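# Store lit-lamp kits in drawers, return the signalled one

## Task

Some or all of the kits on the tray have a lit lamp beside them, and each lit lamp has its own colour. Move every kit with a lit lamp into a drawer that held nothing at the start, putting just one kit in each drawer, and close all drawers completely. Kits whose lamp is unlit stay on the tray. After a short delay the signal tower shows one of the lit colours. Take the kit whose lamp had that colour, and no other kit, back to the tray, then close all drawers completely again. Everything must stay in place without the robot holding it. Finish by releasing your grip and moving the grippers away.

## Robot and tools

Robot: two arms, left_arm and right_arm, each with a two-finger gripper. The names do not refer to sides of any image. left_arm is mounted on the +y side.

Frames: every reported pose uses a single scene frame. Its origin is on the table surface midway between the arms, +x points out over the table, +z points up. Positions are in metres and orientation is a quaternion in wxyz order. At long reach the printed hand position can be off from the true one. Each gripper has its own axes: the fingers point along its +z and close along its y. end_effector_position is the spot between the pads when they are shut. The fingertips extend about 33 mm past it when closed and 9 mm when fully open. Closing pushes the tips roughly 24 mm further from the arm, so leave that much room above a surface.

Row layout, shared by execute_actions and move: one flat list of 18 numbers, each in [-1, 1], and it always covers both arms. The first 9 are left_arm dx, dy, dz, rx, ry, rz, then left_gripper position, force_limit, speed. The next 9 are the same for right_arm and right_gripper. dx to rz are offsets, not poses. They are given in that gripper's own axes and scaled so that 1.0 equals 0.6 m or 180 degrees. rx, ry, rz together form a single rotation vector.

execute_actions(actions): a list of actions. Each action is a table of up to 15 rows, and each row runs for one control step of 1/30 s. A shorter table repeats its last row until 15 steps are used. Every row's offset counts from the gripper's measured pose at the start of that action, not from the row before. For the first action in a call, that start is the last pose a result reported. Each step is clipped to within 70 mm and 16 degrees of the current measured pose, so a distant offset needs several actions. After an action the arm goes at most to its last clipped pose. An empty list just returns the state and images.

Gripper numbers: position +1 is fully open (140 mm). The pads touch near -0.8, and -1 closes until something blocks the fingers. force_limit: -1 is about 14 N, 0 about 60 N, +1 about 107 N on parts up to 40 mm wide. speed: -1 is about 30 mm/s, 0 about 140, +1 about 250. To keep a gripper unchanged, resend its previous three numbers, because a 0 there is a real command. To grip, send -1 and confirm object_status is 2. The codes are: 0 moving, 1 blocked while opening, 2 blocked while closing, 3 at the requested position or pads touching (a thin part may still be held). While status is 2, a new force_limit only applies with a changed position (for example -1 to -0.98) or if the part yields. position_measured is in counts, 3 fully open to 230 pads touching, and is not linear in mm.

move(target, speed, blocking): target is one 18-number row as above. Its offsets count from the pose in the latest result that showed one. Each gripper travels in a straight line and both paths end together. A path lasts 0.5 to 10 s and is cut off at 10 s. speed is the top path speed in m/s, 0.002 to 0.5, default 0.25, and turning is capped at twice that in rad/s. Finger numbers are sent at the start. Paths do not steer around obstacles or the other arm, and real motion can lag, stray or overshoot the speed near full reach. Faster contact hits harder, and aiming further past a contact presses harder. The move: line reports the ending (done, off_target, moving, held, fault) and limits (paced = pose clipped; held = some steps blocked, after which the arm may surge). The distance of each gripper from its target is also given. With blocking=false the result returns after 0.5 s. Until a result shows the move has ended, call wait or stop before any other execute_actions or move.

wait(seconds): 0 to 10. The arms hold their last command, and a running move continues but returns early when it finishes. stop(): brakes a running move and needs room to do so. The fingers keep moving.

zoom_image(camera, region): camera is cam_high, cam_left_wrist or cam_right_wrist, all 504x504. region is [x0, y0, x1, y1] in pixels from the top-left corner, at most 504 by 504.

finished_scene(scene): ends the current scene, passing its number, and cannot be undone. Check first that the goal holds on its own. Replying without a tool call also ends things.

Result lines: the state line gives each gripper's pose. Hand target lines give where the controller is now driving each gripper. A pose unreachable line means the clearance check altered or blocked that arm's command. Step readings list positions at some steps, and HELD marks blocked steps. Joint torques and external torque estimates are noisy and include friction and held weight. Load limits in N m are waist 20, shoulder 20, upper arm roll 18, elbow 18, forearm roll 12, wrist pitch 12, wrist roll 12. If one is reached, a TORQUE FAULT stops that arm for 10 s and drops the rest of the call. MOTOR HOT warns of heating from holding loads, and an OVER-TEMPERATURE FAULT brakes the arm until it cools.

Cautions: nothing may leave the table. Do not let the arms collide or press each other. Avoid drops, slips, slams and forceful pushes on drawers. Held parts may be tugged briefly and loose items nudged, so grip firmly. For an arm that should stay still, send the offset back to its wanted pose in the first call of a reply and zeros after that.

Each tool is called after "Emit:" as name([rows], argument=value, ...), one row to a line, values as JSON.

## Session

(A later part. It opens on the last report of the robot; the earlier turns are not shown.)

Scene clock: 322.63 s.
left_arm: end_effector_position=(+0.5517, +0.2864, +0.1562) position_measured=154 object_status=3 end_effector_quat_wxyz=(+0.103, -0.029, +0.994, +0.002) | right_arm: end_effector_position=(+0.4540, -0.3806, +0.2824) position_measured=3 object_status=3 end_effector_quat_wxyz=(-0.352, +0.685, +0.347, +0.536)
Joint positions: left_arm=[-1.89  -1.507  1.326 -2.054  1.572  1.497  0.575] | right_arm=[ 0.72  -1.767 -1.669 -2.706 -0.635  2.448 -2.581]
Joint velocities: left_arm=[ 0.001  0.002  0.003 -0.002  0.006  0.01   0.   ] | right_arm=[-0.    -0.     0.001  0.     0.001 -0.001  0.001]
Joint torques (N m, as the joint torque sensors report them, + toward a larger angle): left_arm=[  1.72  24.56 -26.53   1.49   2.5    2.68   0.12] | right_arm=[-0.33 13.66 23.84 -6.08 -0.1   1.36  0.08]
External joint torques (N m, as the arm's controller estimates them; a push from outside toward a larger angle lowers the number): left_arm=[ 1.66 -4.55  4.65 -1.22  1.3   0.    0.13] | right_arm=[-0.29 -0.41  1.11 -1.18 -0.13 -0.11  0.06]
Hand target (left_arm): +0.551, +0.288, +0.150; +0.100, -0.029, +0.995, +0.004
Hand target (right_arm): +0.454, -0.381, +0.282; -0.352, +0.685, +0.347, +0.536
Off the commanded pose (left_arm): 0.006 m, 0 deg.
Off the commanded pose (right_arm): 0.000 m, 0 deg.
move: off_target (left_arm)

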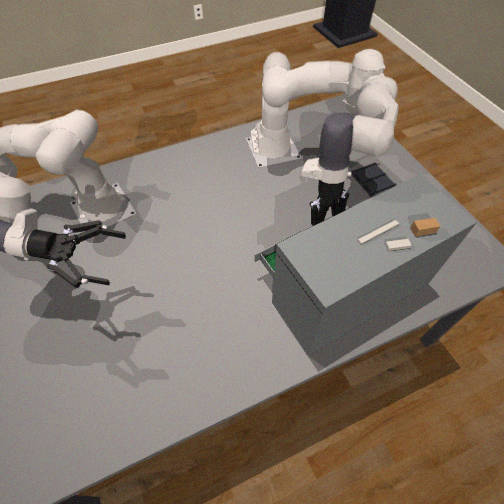

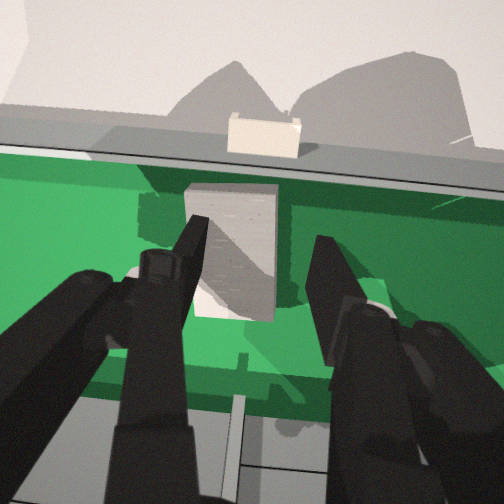

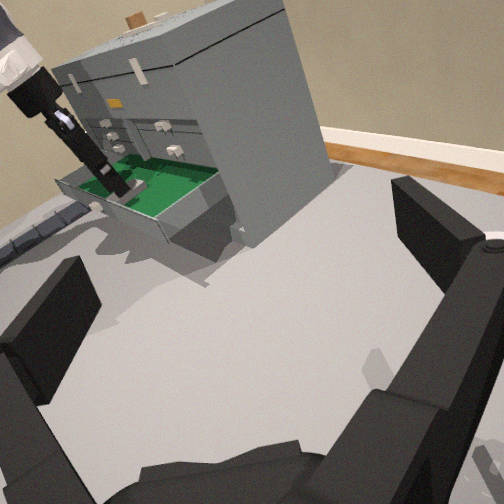

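Wrong direction; kit is on the −y side.

Emit:
move(target=[0,0,-0.012,0,0,0,-0.2,0,0,0,0,0,0,0,0,1,0,0], speed=0.05)

Emit:
move(target=[0,-0.023,0,0,0,0,-0.2,0,0,0,0,0,0,0,0,1,0,0], speed=0.05)

Emit:
move(target=[0,0,0.025,0,0,0,-0.2,0,0,0,0,0,0,0,0,1,0,0], speed=0.03)

Scene clock: 325.77 s.
left_arm: end_effector_position=(+0.5513, +0.2859, +0.1625) position_measured=154 object_status=3 end_effector_quat_wxyz=(+0.105, -0.029, +0.994, +0.001) | right_arm: end_effector_position=(+0.4540, -0.3806, +0.2824) position_measured=3 object_status=3 end_effector_quat_wxyz=(-0.352, +0.685, +0.347, +0.536)
Joint positions: left_arm=[-1.89  -1.504  1.314 -2.054  1.566  1.491  0.575] | right_arm=[ 0.72  -1.767 -1.669 -2.706 -0.635  2.448 -2.581]
Joint velocities: left_arm=[-0.001  0.    -0.001 -0.    -0.001 -0.006 -0.001] | right_arm=[ 0.001 -0.     0.    -0.001 -0.002 -0.    -0.   ]
Joint torques (N m, as the joint torque sensors report them, + toward a larger angle): left_arm=[  0.23  26.33 -33.78   3.96   0.     2.1    0.16] | right_arm=[-0.36 13.79 23.62 -5.85 -0.09  1.35  0.11]
External joint torques (N m, as the arm's controller estimates them; a push from outside toward a larger angle lowers the number): left_arm=[ 0.34 -2.73 -2.63  1.15 -1.2  -0.61  0.17] | right_arm=[-0.38 -0.3   0.85 -0.88 -0.12 -0.1   0.09]
Hand target (left_arm): +0.550, +0.286, +0.163; +0.103, -0.029, +0.994, +0.002
Hand target (right_arm): +0.454, -0.381, +0.282; -0.352, +0.685, +0.347, +0.536
Off the commanded pose (left_arm): 0.001 m, 0 deg.
Off the commanded pose (right_arm): 0.000 m, 0 deg.
move: done

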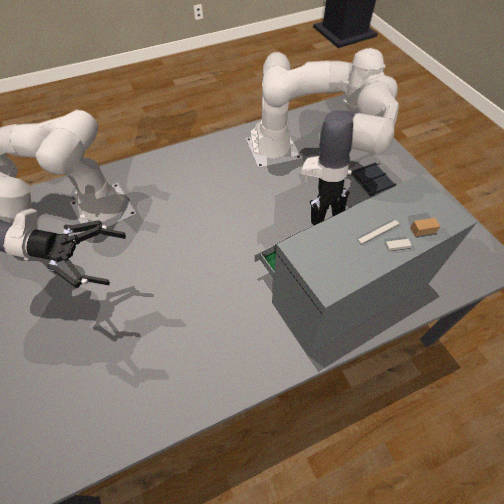

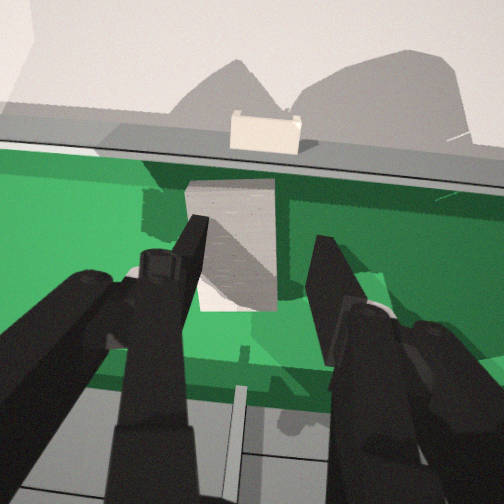

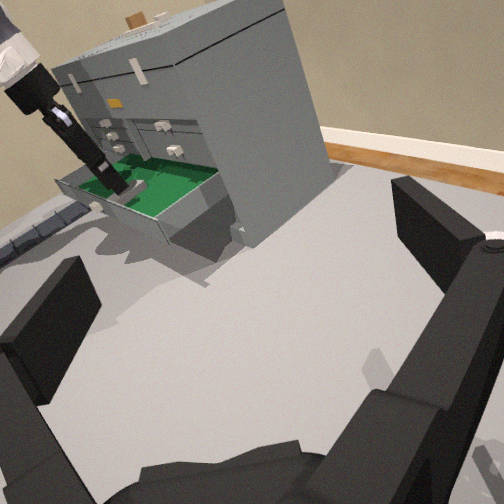

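Scene clock: 326.50 s.
left_arm: end_effector_position=(+0.5511, +0.2713, +0.1635) position_measured=154 object_status=3 end_effector_quat_wxyz=(+0.105, -0.024, +0.994, -0.000) | right_arm: end_effector_position=(+0.4540, -0.3806, +0.2824) position_measured=3 object_status=3 end_effector_quat_wxyz=(-0.352, +0.685, +0.347, +0.536)
Joint positions: left_arm=[-1.919 -1.501  1.314 -2.047  1.566  1.491  0.562] | right_arm=[ 0.72  -1.767 -1.669 -2.706 -0.635  2.448 -2.581]
Joint velocities: left_arm=[ 0.001  0.001  0.     0.005  0.    -0.001 -0.014] | right_arm=[ 0.001 -0.     0.001  0.002  0.001 -0.    -0.001]
Joint torques (N m, as the joint torque sensors report them, + toward a larger angle): left_arm=[ -1.15  26.72 -31.74   4.71   1.23   2.5   -0.22] | right_arm=[-0.56 13.74 23.55 -5.89 -0.1   1.35  0.11]
External joint torques (N m, as the arm's controller estimates them; a push from outside toward a larger angle lowers the number): left_arm=[-1.29 -2.51 -0.54  1.8   0.01 -0.19 -0.22] | right_arm=[-0.53 -0.32  0.8  -1.02 -0.13 -0.12  0.09]
Hand target (left_arm): +0.552, +0.272, +0.163; +0.105, -0.029, +0.994, +0.001
Hand target (right_arm): +0.454, -0.381, +0.282; -0.352, +0.685, +0.347, +0.536
Off the commanded pose (left_arm): 0.001 m, 1 deg.
Off the commanded pose (right_arm): 0.000 m, 0 deg.
move: done

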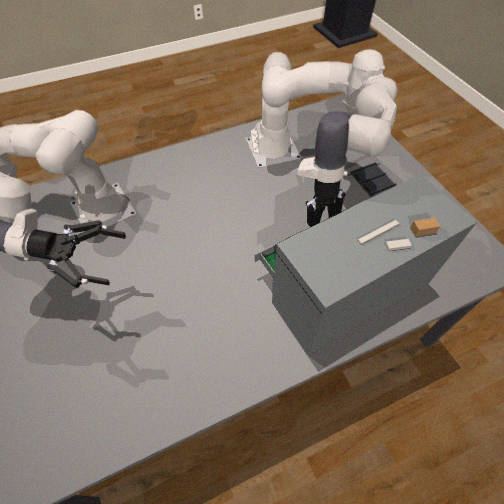

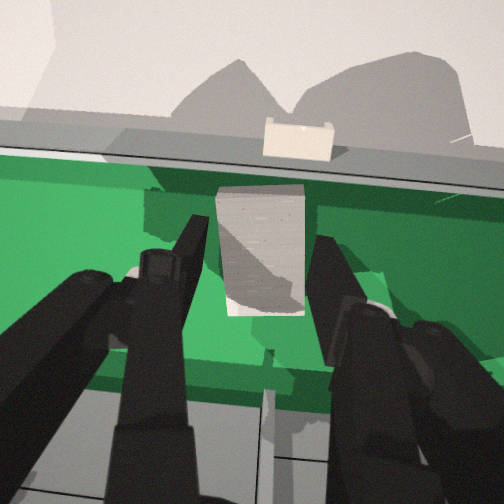

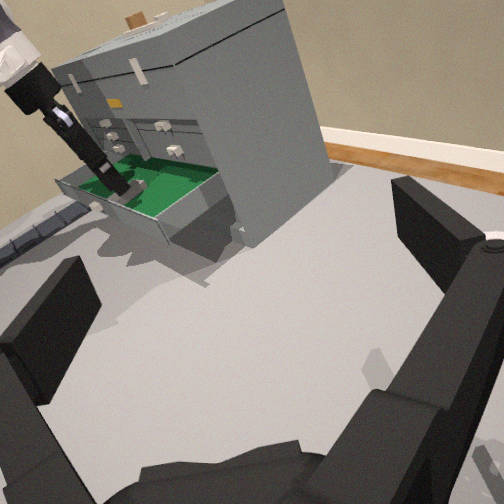

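Scene clock: 327.27 s.
left_arm: end_effector_position=(+0.5533, +0.2723, +0.1493) position_measured=154 object_status=3 end_effector_quat_wxyz=(+0.103, -0.025, +0.994, +0.001) | right_arm: end_effector_position=(+0.4540, -0.3806, +0.2824) position_measured=3 object_status=3 end_effector_quat_wxyz=(-0.352, +0.685, +0.347, +0.536)
Joint positions: left_arm=[-1.919 -1.511  1.34  -2.047  1.584  1.506  0.562] | right_arm=[ 0.72  -1.767 -1.669 -2.706 -0.635  2.448 -2.581]
Joint velocities: left_arm=[ 0.001 -0.001  0.     0.001  0.005  0.009 -0.001] | right_arm=[-0.001 -0.001 -0.001  0.001 -0.    -0.001  0.001]
Joint torques (N m, as the joint torque sensors report them, + toward a larger angle): left_arm=[  0.51  25.95 -31.82   1.04   2.03   3.07   0.18] | right_arm=[-0.48 13.63 23.75 -6.09 -0.12  1.38  0.11]
External joint torques (N m, as the arm's controller estimates them; a push from outside toward a larger angle lowers the number): left_arm=[ 0.4  -3.32 -0.6  -1.56  0.82  0.4   0.18] | right_arm=[-0.41 -0.46  1.06 -1.22 -0.15 -0.09  0.09]
Hand target (left_arm): +0.554, +0.271, +0.149; +0.105, -0.024, +0.994, -0.000
Hand target (right_arm): +0.454, -0.381, +0.282; -0.352, +0.685, +0.347, +0.536
Off the commanded pose (left_arm): 0.001 m, 0 deg.
Off the commanded pose (right_arm): 0.000 m, 0 deg.
move: done

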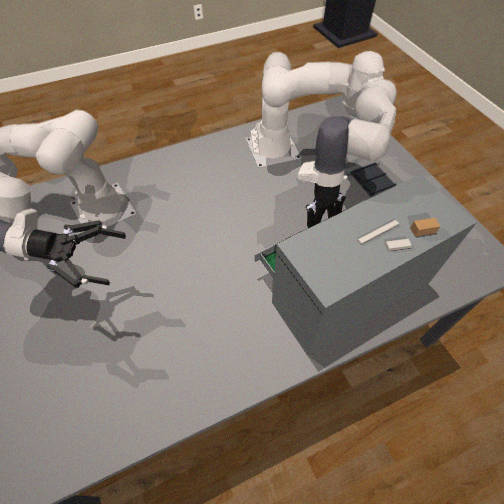

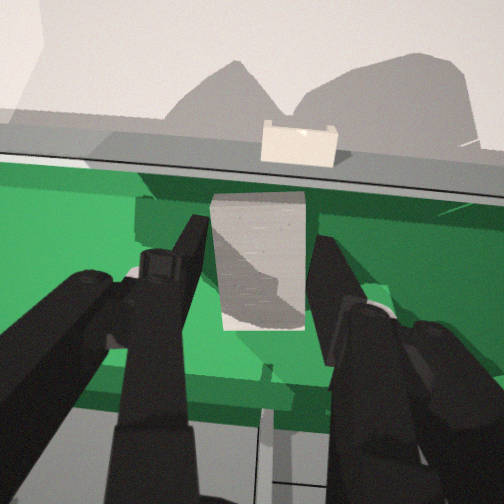

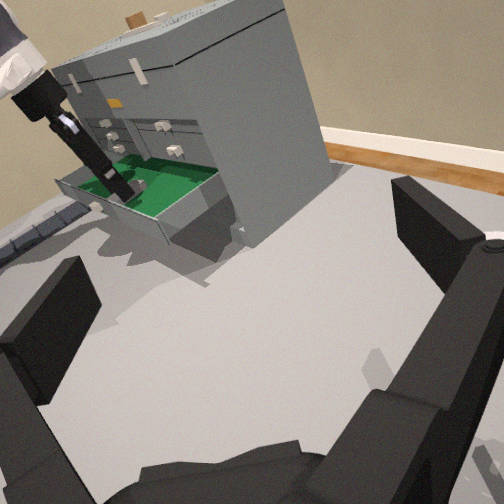

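Emit:
move(target=[0,0,0,0,0,0,-1,0,-0.7,0,0,0,0,0,0,1,0,0])

Emit:
move(target=[0,0,-0.13,0,0,0,-1,0,-0.7,0,0,0,0,0,0,1,0,0], speed=0.1)

Scene clock: 329.43 s.
left_arm: end_effector_position=(+0.5538, +0.2720, +0.1500) position_measured=170 object_status=2 end_effector_quat_wxyz=(+0.104, -0.025, +0.994, -0.000) | right_arm: end_effector_position=(+0.4540, -0.3806, +0.2824) position_measured=3 object_status=3 end_effector_quat_wxyz=(-0.352, +0.685, +0.347, +0.536)
Joint positions: left_arm=[-1.919 -1.511  1.339 -2.047  1.585  1.507  0.562] | right_arm=[ 0.72  -1.767 -1.669 -2.706 -0.635  2.448 -2.581]
Joint velocities: left_arm=[-0.001  0.    -0.002 -0.    -0.001 -0.     0.002] | right_arm=[-0.001 -0.001  0.002 -0.002  0.001  0.001  0.   ]
Joint torques (N m, as the joint torque sensors report them, + toward a larger angle): left_arm=[  0.29  27.12 -32.01   2.77   0.92   2.54   0.12] | right_arm=[-0.34 13.68 23.76 -5.88 -0.08  1.33  0.11]
External joint torques (N m, as the arm's controller estimates them; a push from outside toward a larger angle lowers the number): left_arm=[ 0.38 -2.24 -0.66  0.31 -0.27 -0.16  0.12] | right_arm=[-0.27 -0.41  0.98 -0.93 -0.11 -0.14  0.09]
Hand target (left_arm): +0.553, +0.272, +0.149; +0.103, -0.025, +0.994, +0.001
Hand target (right_arm): +0.454, -0.381, +0.282; -0.352, +0.685, +0.347, +0.536
Off the commanded pose (left_arm): 0.001 m, 0 deg.
Off the commanded pose (right_arm): 0.000 m, 0 deg.
move: done

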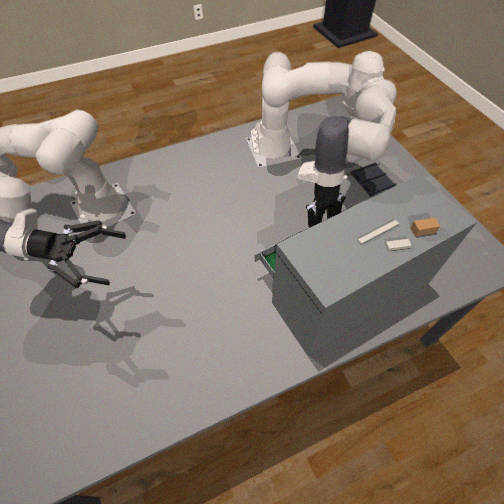

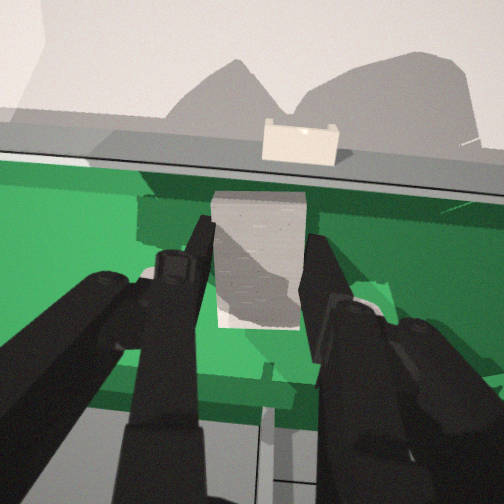

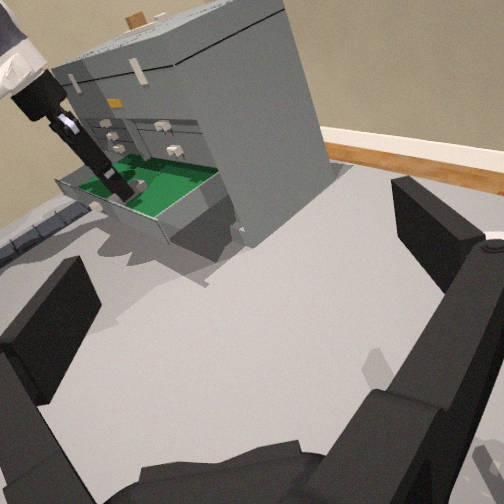

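Scene clock: 330.67 s.
left_arm: end_effector_position=(+0.5390, +0.2725, +0.2262) position_measured=170 object_status=2 end_effector_quat_wxyz=(+0.106, -0.027, +0.994, -0.002) | right_arm: end_effector_position=(+0.4540, -0.3806, +0.2824) position_measured=3 object_status=3 end_effector_quat_wxyz=(-0.352, +0.685, +0.347, +0.536)
Joint positions: left_arm=[-1.921 -1.438  1.206 -2.016  1.465  1.423  0.562] | right_arm=[ 0.72  -1.767 -1.669 -2.706 -0.635  2.448 -2.581]
Joint velocities: left_arm=[-0.003 -0.001  0.     0.003 -0.005 -0.009 -0.   ] | right_arm=[ 0.    -0.001 -0.    -0.    -0.     0.     0.   ]
Joint torques (N m, as the joint torque sensors report them, + toward a larger angle): left_arm=[ -0.65  27.51 -32.21   7.16  -0.04   2.29   0.26] | right_arm=[-0.29 13.84 23.83 -5.9  -0.09  1.36  0.12]
External joint torques (N m, as the arm's controller estimates them; a push from outside toward a larger angle lowers the number): left_arm=[-0.53 -1.27 -2.15  2.55 -1.26 -0.42  0.27] | right_arm=[-0.35 -0.2   1.16 -0.92 -0.12 -0.09  0.1 ]
Hand target (left_arm): +0.538, +0.272, +0.227; +0.104, -0.025, +0.994, -0.001
Hand target (right_arm): +0.454, -0.381, +0.282; -0.352, +0.685, +0.347, +0.536
Off the commanded pose (left_arm): 0.002 m, 0 deg.
Off the commanded pose (right_arm): 0.000 m, 0 deg.
move: done

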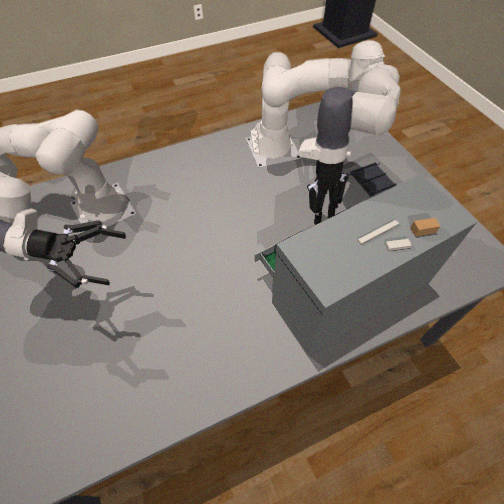

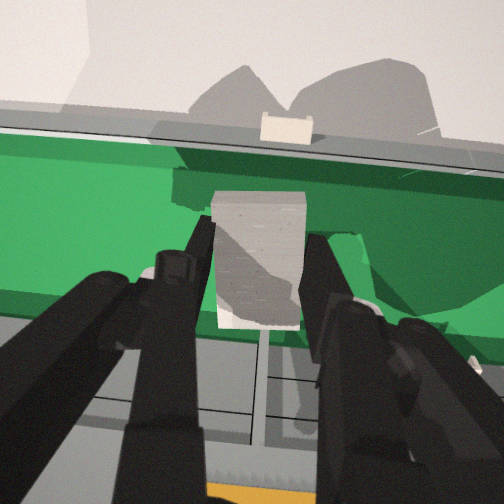

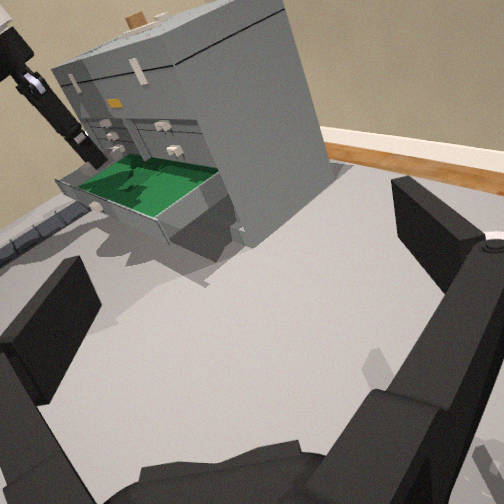

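Emit:
move(target=[0.1,0,-0.03,-0.05,0.05,-0.47,-1,0,-0.7,0,0,0,0,0,0,1,0,0])

Emit:
move(target=[-0.695,0.03,0.04,0,0,0,-1,0,-0.7,0,0,0,0,0,0,1,0,0], speed=0.3)

Emit:
move(target=[0,0,0.18,0,0,0,-1,0,-0.7,0,0,0,0,0,0,1,0,0], speed=0.15)

Scene clock: 337.47 s.
left_arm: end_effector_position=(+0.4772, +0.2692, +0.2325) position_measured=170 object_status=2 end_effector_quat_wxyz=(-0.007, +0.687, -0.727, +0.002) | right_arm: end_effector_position=(+0.4540, -0.3806, +0.2824) position_measured=3 object_status=3 end_effector_quat_wxyz=(-0.352, +0.685, +0.347, +0.536)
Joint positions: left_arm=[-1.857 -1.179  1.271 -1.987  1.105  1.477 -0.862] | right_arm=[ 0.72  -1.767 -1.669 -2.706 -0.635  2.448 -2.581]
Joint velocities: left_arm=[-0.     0.     0.001  0.001  0.002  0.001 -0.029] | right_arm=[-0.    -0.001 -0.001 -0.     0.001  0.     0.001]
Joint torques (N m, as the joint torque sensors report them, + toward a larger angle): left_arm=[  2.07  22.66 -30.05   9.49  -0.04   2.94  -0.07] | right_arm=[-0.36 13.89 23.84 -5.85 -0.08  1.35  0.12]
External joint torques (N m, as the arm's controller estimates them; a push from outside toward a larger angle lowers the number): left_arm=[ 2.02 -2.42 -1.7  -0.81 -0.92  0.41 -0.07] | right_arm=[-0.33 -0.2   1.14 -0.94 -0.11 -0.11  0.09]
Hand target (left_arm): +0.476, +0.269, +0.232; -0.006, +0.692, -0.722, +0.002
Hand target (right_arm): +0.454, -0.381, +0.282; -0.352, +0.685, +0.347, +0.536
Off the commanded pose (left_arm): 0.001 m, 1 deg.
Off the commanded pose (right_arm): 0.000 m, 0 deg.
move: done

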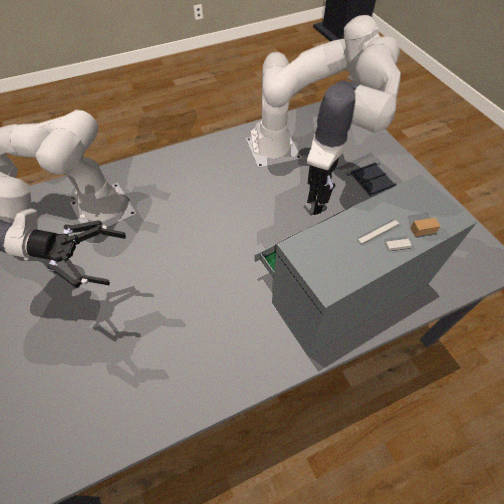

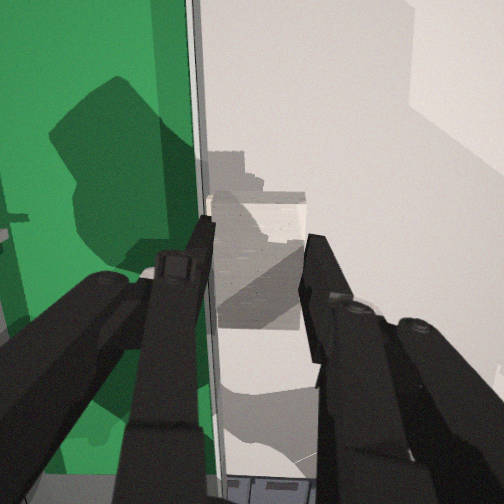

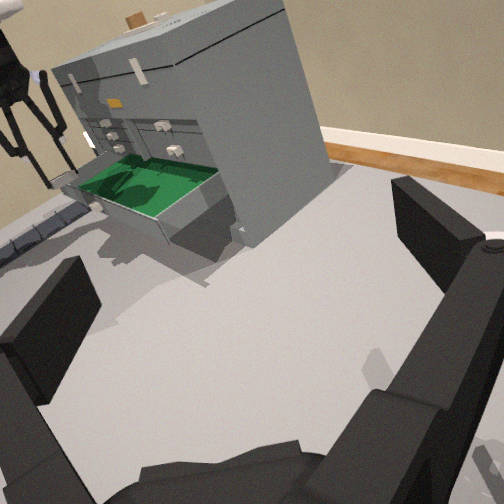

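Scene clock: 339.90 s.
left_arm: end_effector_position=(+0.4827, +0.6895, +0.2051) position_measured=170 object_status=2 end_effector_quat_wxyz=(-0.003, +0.693, -0.721, -0.005) | right_arm: end_effector_position=(+0.4540, -0.3806, +0.2824) position_measured=3 object_status=3 end_effector_quat_wxyz=(-0.352, +0.685, +0.347, +0.536)
Joint positions: left_arm=[-1.417 -1.356  1.318 -1.683  1.335  1.346 -0.105] | right_arm=[ 0.72  -1.767 -1.669 -2.706 -0.635  2.448 -2.581]
Joint velocities: left_arm=[-0.     0.001  0.001  0.002 -0.    -0.     0.031] | right_arm=[ 0.001  0.    -0.001  0.     0.001 -0.001 -0.001]
Joint torques (N m, as the joint torque sensors report them, + toward a larger angle): left_arm=[ -1.22  33.35 -30.93   5.51   1.27   2.09   0.26] | right_arm=[-0.31 13.82 23.6  -6.04 -0.07  1.35  0.09]
External joint torques (N m, as the arm's controller estimates them; a push from outside toward a larger angle lowers the number): left_arm=[-1.15 -2.68 -0.46  1.34  0.47 -0.42  0.26] | right_arm=[-0.3  -0.29  0.86 -1.11 -0.1  -0.11  0.07]
Hand target (left_arm): +0.483, +0.690, +0.205; -0.003, +0.689, -0.725, -0.007
Hand target (right_arm): +0.454, -0.381, +0.282; -0.352, +0.685, +0.347, +0.536
Off the commanded pose (left_arm): 0.007 m, 1 deg.
Off the commanded pose (right_arm): 0.000 m, 0 deg.
move: off_target (left_arm)

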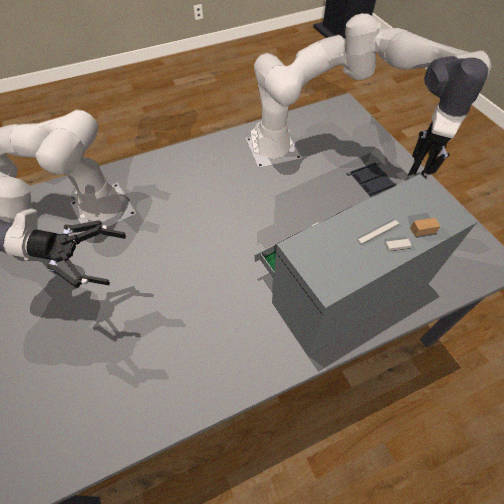

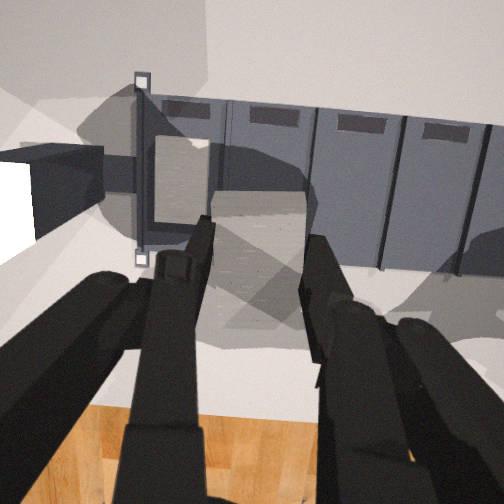

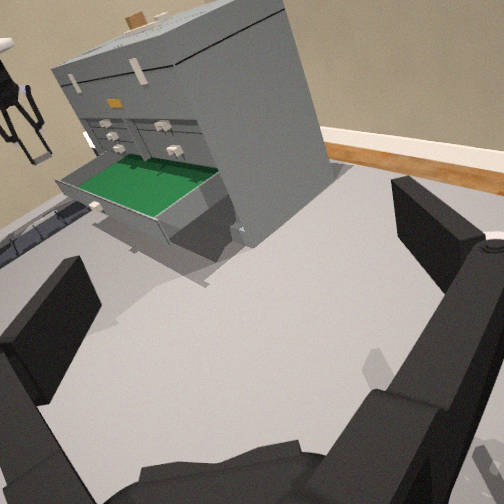

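Scene clock: 341.17 s.
left_arm: end_effector_position=(+0.4815, +0.6894, +0.0962) position_measured=170 object_status=2 end_effector_quat_wxyz=(-0.000, +0.691, -0.723, -0.007) | right_arm: end_effector_position=(+0.4540, -0.3806, +0.2824) position_measured=3 object_status=3 end_effector_quat_wxyz=(-0.352, +0.685, +0.347, +0.536)
Joint positions: left_arm=[-1.377 -1.478  1.457 -1.792  1.464  1.469 -0.126] | right_arm=[ 0.72  -1.767 -1.669 -2.706 -0.635  2.448 -2.581]
Joint velocities: left_arm=[ 0.001  0.     0.001 -0.003  0.001  0.01  -0.004] | right_arm=[-0.     0.001  0.    -0.001  0.001 -0.     0.   ]
Joint torques (N m, as the joint torque sensors report them, + toward a larger angle): left_arm=[  1.78  32.1  -33.77   0.51   1.79   2.89  -0.03] | right_arm=[-0.43 13.85 23.7  -5.86 -0.1   1.34  0.11]
External joint torques (N m, as the arm's controller estimates them; a push from outside toward a larger angle lowers the number): left_arm=[ 1.85 -3.19 -1.94 -1.54  0.99  0.43 -0.03] | right_arm=[-0.55 -0.26  0.99 -0.81 -0.14 -0.1   0.09]
Hand target (left_arm): +0.483, +0.691, +0.097; -0.003, +0.693, -0.721, -0.007
Hand target (right_arm): +0.454, -0.381, +0.282; -0.352, +0.685, +0.347, +0.536
Off the commanded pose (left_arm): 0.002 m, 1 deg.
Off the commanded pose (right_arm): 0.000 m, 0 deg.
move: done

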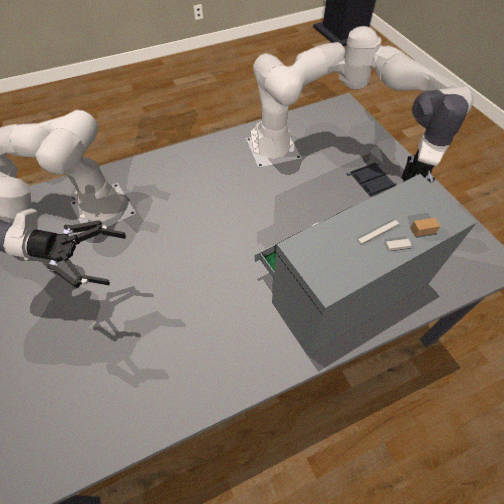

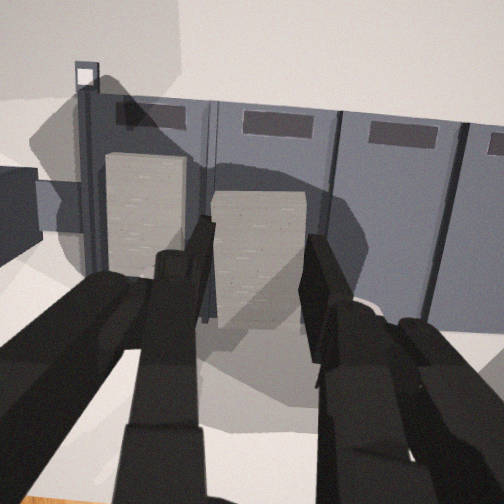

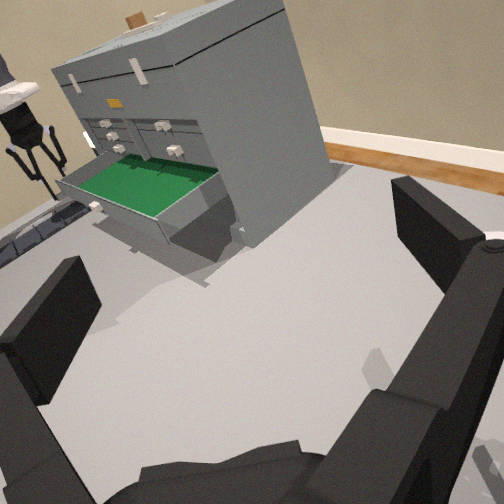

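Emit:
move(target=[0.018,0.014,0.055,0,0,0.025,-1,0,-0.7,0,0,0,0,0,0,1,0,0], speed=0.06)

Scene clock: 343.20 s.
left_arm: end_effector_position=(+0.4714, +0.6784, +0.0634) position_measured=170 object_status=2 end_effector_quat_wxyz=(+0.003, +0.666, -0.746, -0.009) | right_arm: end_effector_position=(+0.4540, -0.3806, +0.2824) position_measured=3 object_status=3 end_effector_quat_wxyz=(-0.352, +0.685, +0.347, +0.536)
Joint positions: left_arm=[-1.347 -1.514  1.499 -1.858  1.501  1.501 -0.088] | right_arm=[ 0.72  -1.767 -1.669 -2.706 -0.635  2.448 -2.581]
Joint velocities: left_arm=[ 0.002 -0.    -0.    -0.001  0.007  0.01   0.025] | right_arm=[ 0.001  0.001  0.001  0.    -0.     0.    -0.003]
Joint torques (N m, as the joint torque sensors report them, + toward a larger angle): left_arm=[  2.4   30.02 -33.2    0.39   1.77   2.96   0.37] | right_arm=[-0.54 13.9  23.62 -5.84 -0.08  1.33  0.12]
External joint torques (N m, as the arm's controller estimates them; a push from outside toward a larger angle lowers the number): left_arm=[ 2.27 -3.99 -1.1  -1.12  0.95  0.51  0.37] | right_arm=[-0.65 -0.22  0.88 -0.85 -0.11 -0.12  0.1 ]
Hand target (left_arm): +0.472, +0.680, +0.063; +0.000, -0.662, +0.749, +0.008
Hand target (right_arm): +0.454, -0.381, +0.282; -0.352, +0.685, +0.347, +0.536
Off the commanded pose (left_arm): 0.001 m, 1 deg.
Off the commanded pose (right_arm): 0.000 m, 0 deg.
move: done

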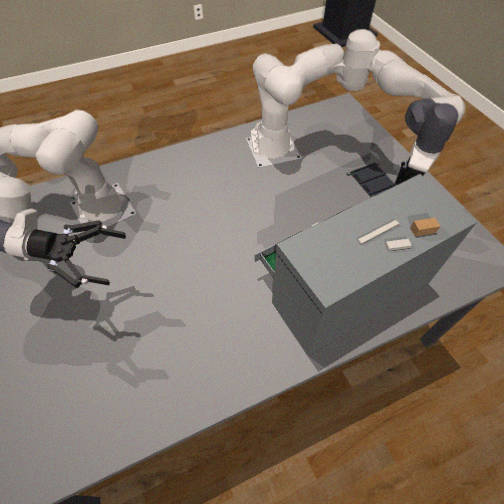

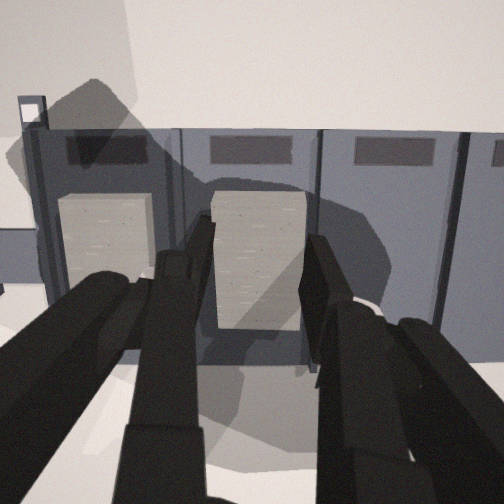

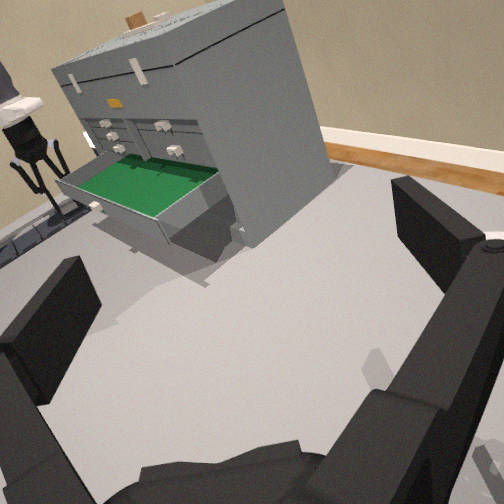

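Emit:
move(target=[-0.007,-0.005,0.016,0,0,0,-1,0,-0.7,0,0,0,0,0,0,1,0,0], speed=0.03)

Emit:
move(target=[0,0,0,0,0,0,-0.25,0,-0.7,0,0,0,0,0,0,1,0,0])

Emit:
move(target=[0,0,-0.25,0,0,0,-0.25,0,0,0,0,0,0,0,0,1,0,0], speed=0.15)

Scene clock: 345.83 s.
left_arm: end_effector_position=(+0.4732, +0.6812, +0.0563) position_measured=170 object_status=2 end_effector_quat_wxyz=(+0.004, +0.666, -0.746, -0.009) | right_arm: end_effector_position=(+0.4540, -0.3806, +0.2824) position_measured=3 object_status=3 end_effector_quat_wxyz=(-0.352, +0.685, +0.347, +0.536)
Joint positions: left_arm=[-1.353 -1.517  1.512 -1.845  1.508  1.51  -0.08 ] | right_arm=[ 0.72  -1.767 -1.669 -2.706 -0.635  2.448 -2.581]
Joint velocities: left_arm=[-0.001 -0.     0.001  0.004  0.     0.006 -0.001] | right_arm=[-0.001  0.001  0.001  0.     0.001  0.001  0.001]
Joint torques (N m, as the joint torque sensors report them, + toward a larger angle): left_arm=[ -1.18  30.68 -31.37   2.1    1.91   2.88   0.2 ] | right_arm=[-0.43 13.97 23.78 -5.73 -0.11  1.32  0.12]
External joint torques (N m, as the arm's controller estimates them; a push from outside toward a larger angle lowers the number): left_arm=[-1.25 -3.61  0.71  0.75  1.1   0.43  0.2 ] | right_arm=[-0.31 -0.15  1.01 -0.85 -0.14 -0.15  0.1 ]
Hand target (left_arm): +0.475, +0.682, +0.054; -0.003, -0.666, +0.746, +0.009
Hand target (right_arm): +0.454, -0.381, +0.282; -0.352, +0.685, +0.347, +0.536
Off the commanded pose (left_arm): 0.003 m, 0 deg.
Off the commanded pose (right_arm): 0.000 m, 0 deg.
move: done

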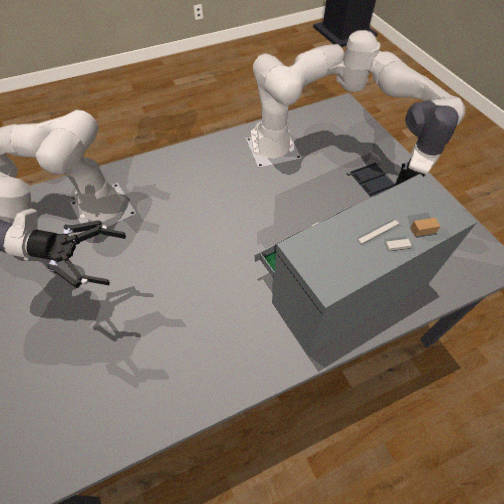

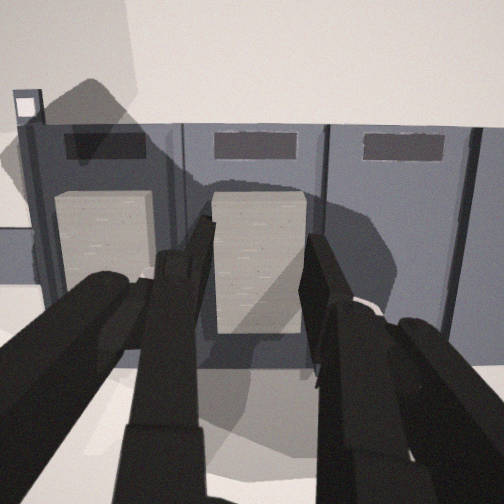

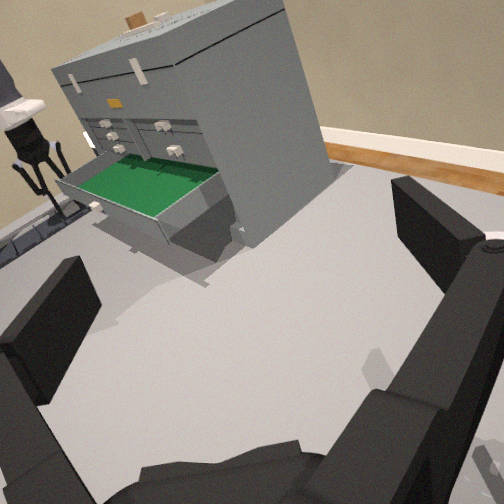

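Scene clock: 346.33 s.
left_arm: end_effector_position=(+0.4733, +0.6812, +0.0563) position_measured=160 object_status=3 end_effector_quat_wxyz=(+0.004, +0.666, -0.746, -0.009) | right_arm: end_effector_position=(+0.4540, -0.3806, +0.2824) position_measured=3 object_status=3 end_effector_quat_wxyz=(-0.352, +0.685, +0.347, +0.536)
Joint positions: left_arm=[-1.353 -1.517  1.512 -1.845  1.508  1.51  -0.08 ] | right_arm=[ 0.72  -1.767 -1.669 -2.706 -0.635  2.448 -2.581]
Joint velocities: left_arm=[ 0.     0.     0.001  0.001 -0.001  0.001  0.001] | right_arm=[ 0.     0.    -0.001  0.001  0.    -0.    -0.001]
Joint torques (N m, as the joint torque sensors report them, + toward a larger angle): left_arm=[  0.33  31.87 -33.71   1.31   0.65   2.44   0.17] | right_arm=[-0.51 13.78 23.85 -5.77 -0.1   1.35  0.11]
External joint torques (N m, as the arm's controller estimates them; a push from outside toward a larger angle lowers the number): left_arm=[ 0.29 -2.5  -1.57 -0.03 -0.16 -0.02  0.17] | right_arm=[-0.48 -0.33  1.15 -0.9  -0.13 -0.11  0.09]
Hand target (left_arm): +0.473, +0.681, +0.056; -0.004, -0.666, +0.746, +0.009
Hand target (right_arm): +0.454, -0.381, +0.282; -0.352, +0.685, +0.347, +0.536
Off the commanded pose (left_arm): 0.000 m, 0 deg.
Off the commanded pose (right_arm): 0.000 m, 0 deg.
move: done

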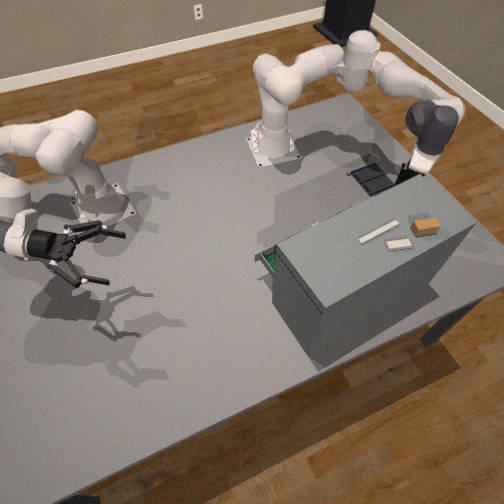

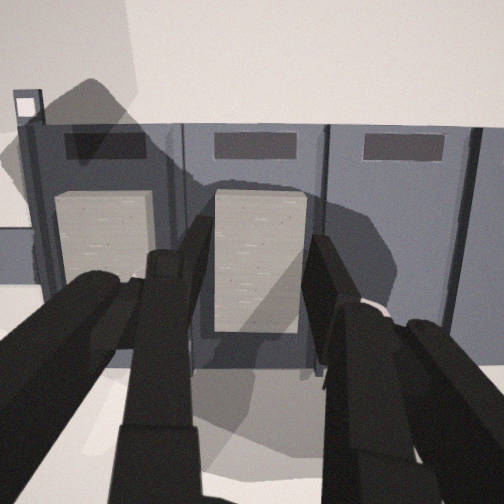

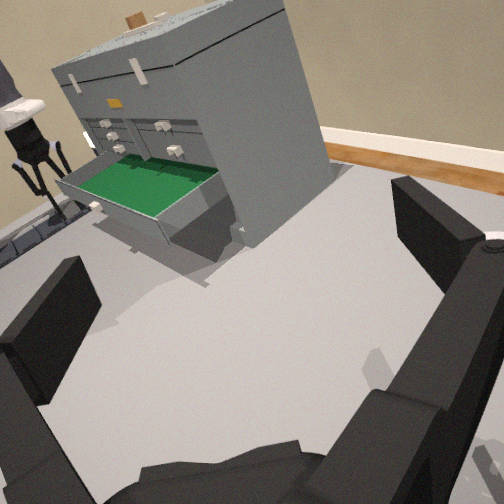

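Scene clock: 347.87 s.
left_arm: end_effector_position=(+0.4763, +0.6822, +0.2072) position_measured=160 object_status=3 end_effector_quat_wxyz=(+0.001, +0.669, -0.743, -0.006) | right_arm: end_effector_position=(+0.4540, -0.3806, +0.2824) position_measured=3 object_status=3 end_effector_quat_wxyz=(-0.352, +0.685, +0.347, +0.536)
Joint positions: left_arm=[-1.405 -1.353  1.311 -1.705  1.32   1.338 -0.053] | right_arm=[ 0.72  -1.767 -1.669 -2.706 -0.635  2.448 -2.581]
Joint velocities: left_arm=[-0.003 -0.001 -0.     0.002 -0.002 -0.013  0.009] | right_arm=[ 0.001 -0.001 -0.     0.    -0.001  0.    -0.   ]
Joint torques (N m, as the joint torque sensors report them, + toward a larger angle): left_arm=[ -1.47  33.01 -32.62   5.97  -0.41   1.89   0.34] | right_arm=[-0.64 14.03 23.73 -5.84 -0.08  1.36  0.14]
External joint torques (N m, as the arm's controller estimates them; a push from outside toward a larger angle lowers the number): left_arm=[-1.4  -2.16 -2.39  1.62 -1.2  -0.59  0.34] | right_arm=[-0.64 -0.08  1.03 -0.93 -0.12 -0.1   0.12]
Hand target (left_arm): +0.475, +0.681, +0.207; -0.005, -0.666, +0.746, +0.006
Hand target (right_arm): +0.454, -0.381, +0.282; -0.352, +0.685, +0.347, +0.536
Off the commanded pose (left_arm): 0.002 m, 1 deg.
Off the commanded pose (right_arm): 0.000 m, 0 deg.
move: done

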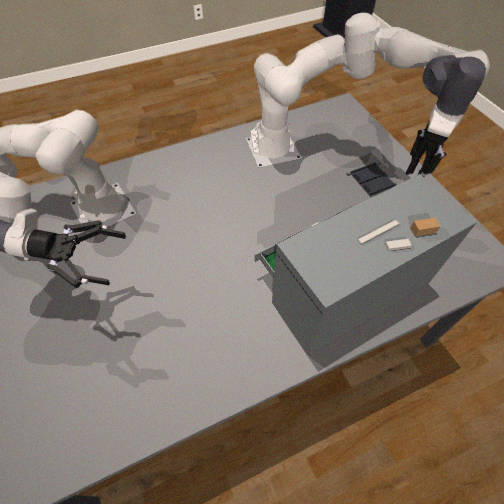

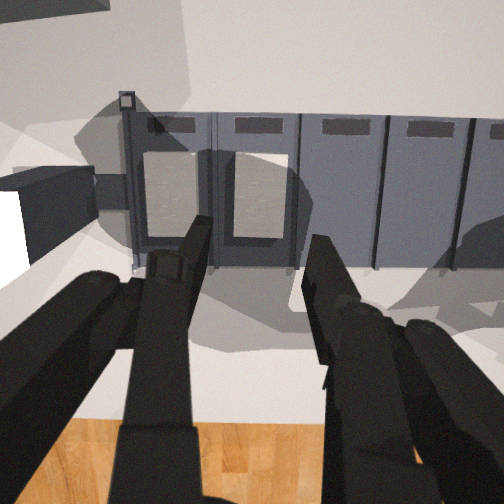

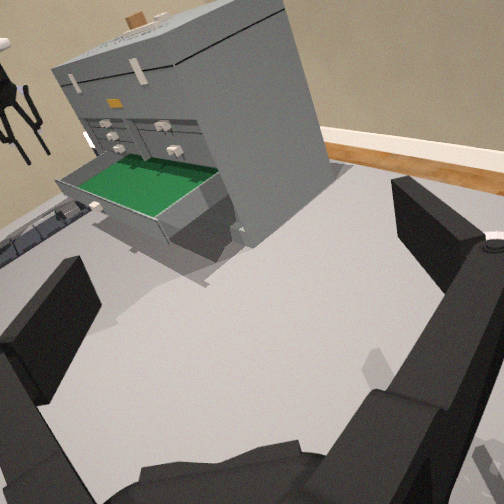

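Emit:
move(target=[0.3,0.16,0,0.196,-0.2,0.42,-1,0,0,0,0,0,0,0,0,1,0,0], speed=0.3)

Scene clock: 353.73 s.
left_arm: end_effector_position=(+0.3563, +0.5222, +0.1996) position_measured=233 object_status=3 end_effector_quat_wxyz=(+0.381, -0.035, +0.924, -0.013) | right_arm: end_effector_position=(+0.4540, -0.3806, +0.2824) position_measured=3 object_status=3 end_effector_quat_wxyz=(-0.352, +0.685, +0.347, +0.536)
Joint positions: left_arm=[-0.265 -1.772  1.463 -3.005  1.709  2.111  1.196] | right_arm=[ 0.72  -1.767 -1.669 -2.706 -0.635  2.448 -2.581]
Joint velocities: left_arm=[-0.     0.    -0.    -0.    -0.002  0.003  0.03 ] | right_arm=[ 0.    -0.     0.    -0.002  0.001  0.    -0.   ]
Joint torques (N m, as the joint torque sensors report them, + toward a larger angle): left_arm=[  1.93   8.09 -16.44  -0.47  -0.29   3.72   0.23] | right_arm=[-0.5  13.8  23.49 -5.63 -0.09  1.35  0.14]
External joint torques (N m, as the arm's controller estimates them; a push from outside toward a larger angle lowers the number): left_arm=[ 1.93 -3.07  0.87 -0.91 -1.23  0.36  0.26] | right_arm=[-0.51 -0.26  0.75 -0.62 -0.12 -0.1   0.12]
Hand target (left_arm): +0.356, +0.521, +0.200; +0.382, -0.030, +0.924, -0.014
Hand target (right_arm): +0.454, -0.381, +0.282; -0.352, +0.685, +0.347, +0.536
Off the commanded pose (left_arm): 0.013 m, 1 deg.
Off the commanded pose (right_arm): 0.000 m, 0 deg.
joint sent to its limit (left arm) — the command would take joint 2 (shoulder) past its lower limit, so that joint was sent only as far as its limit.
move: off_target (left_arm)

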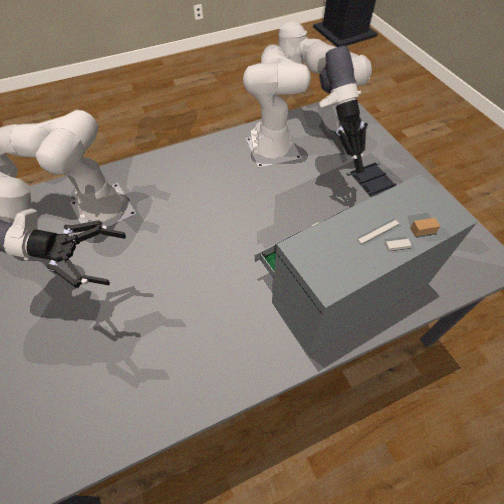

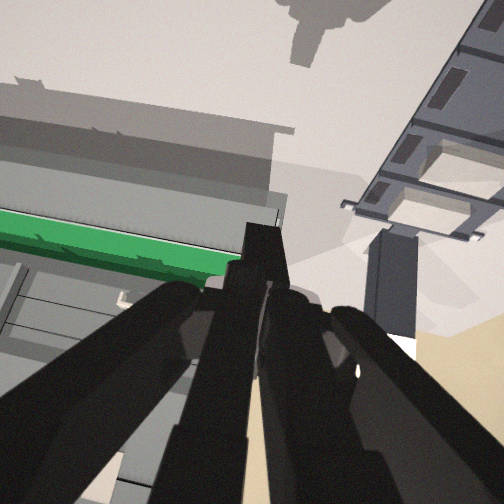

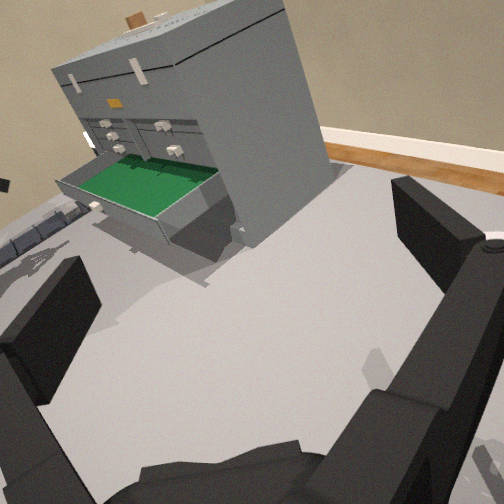

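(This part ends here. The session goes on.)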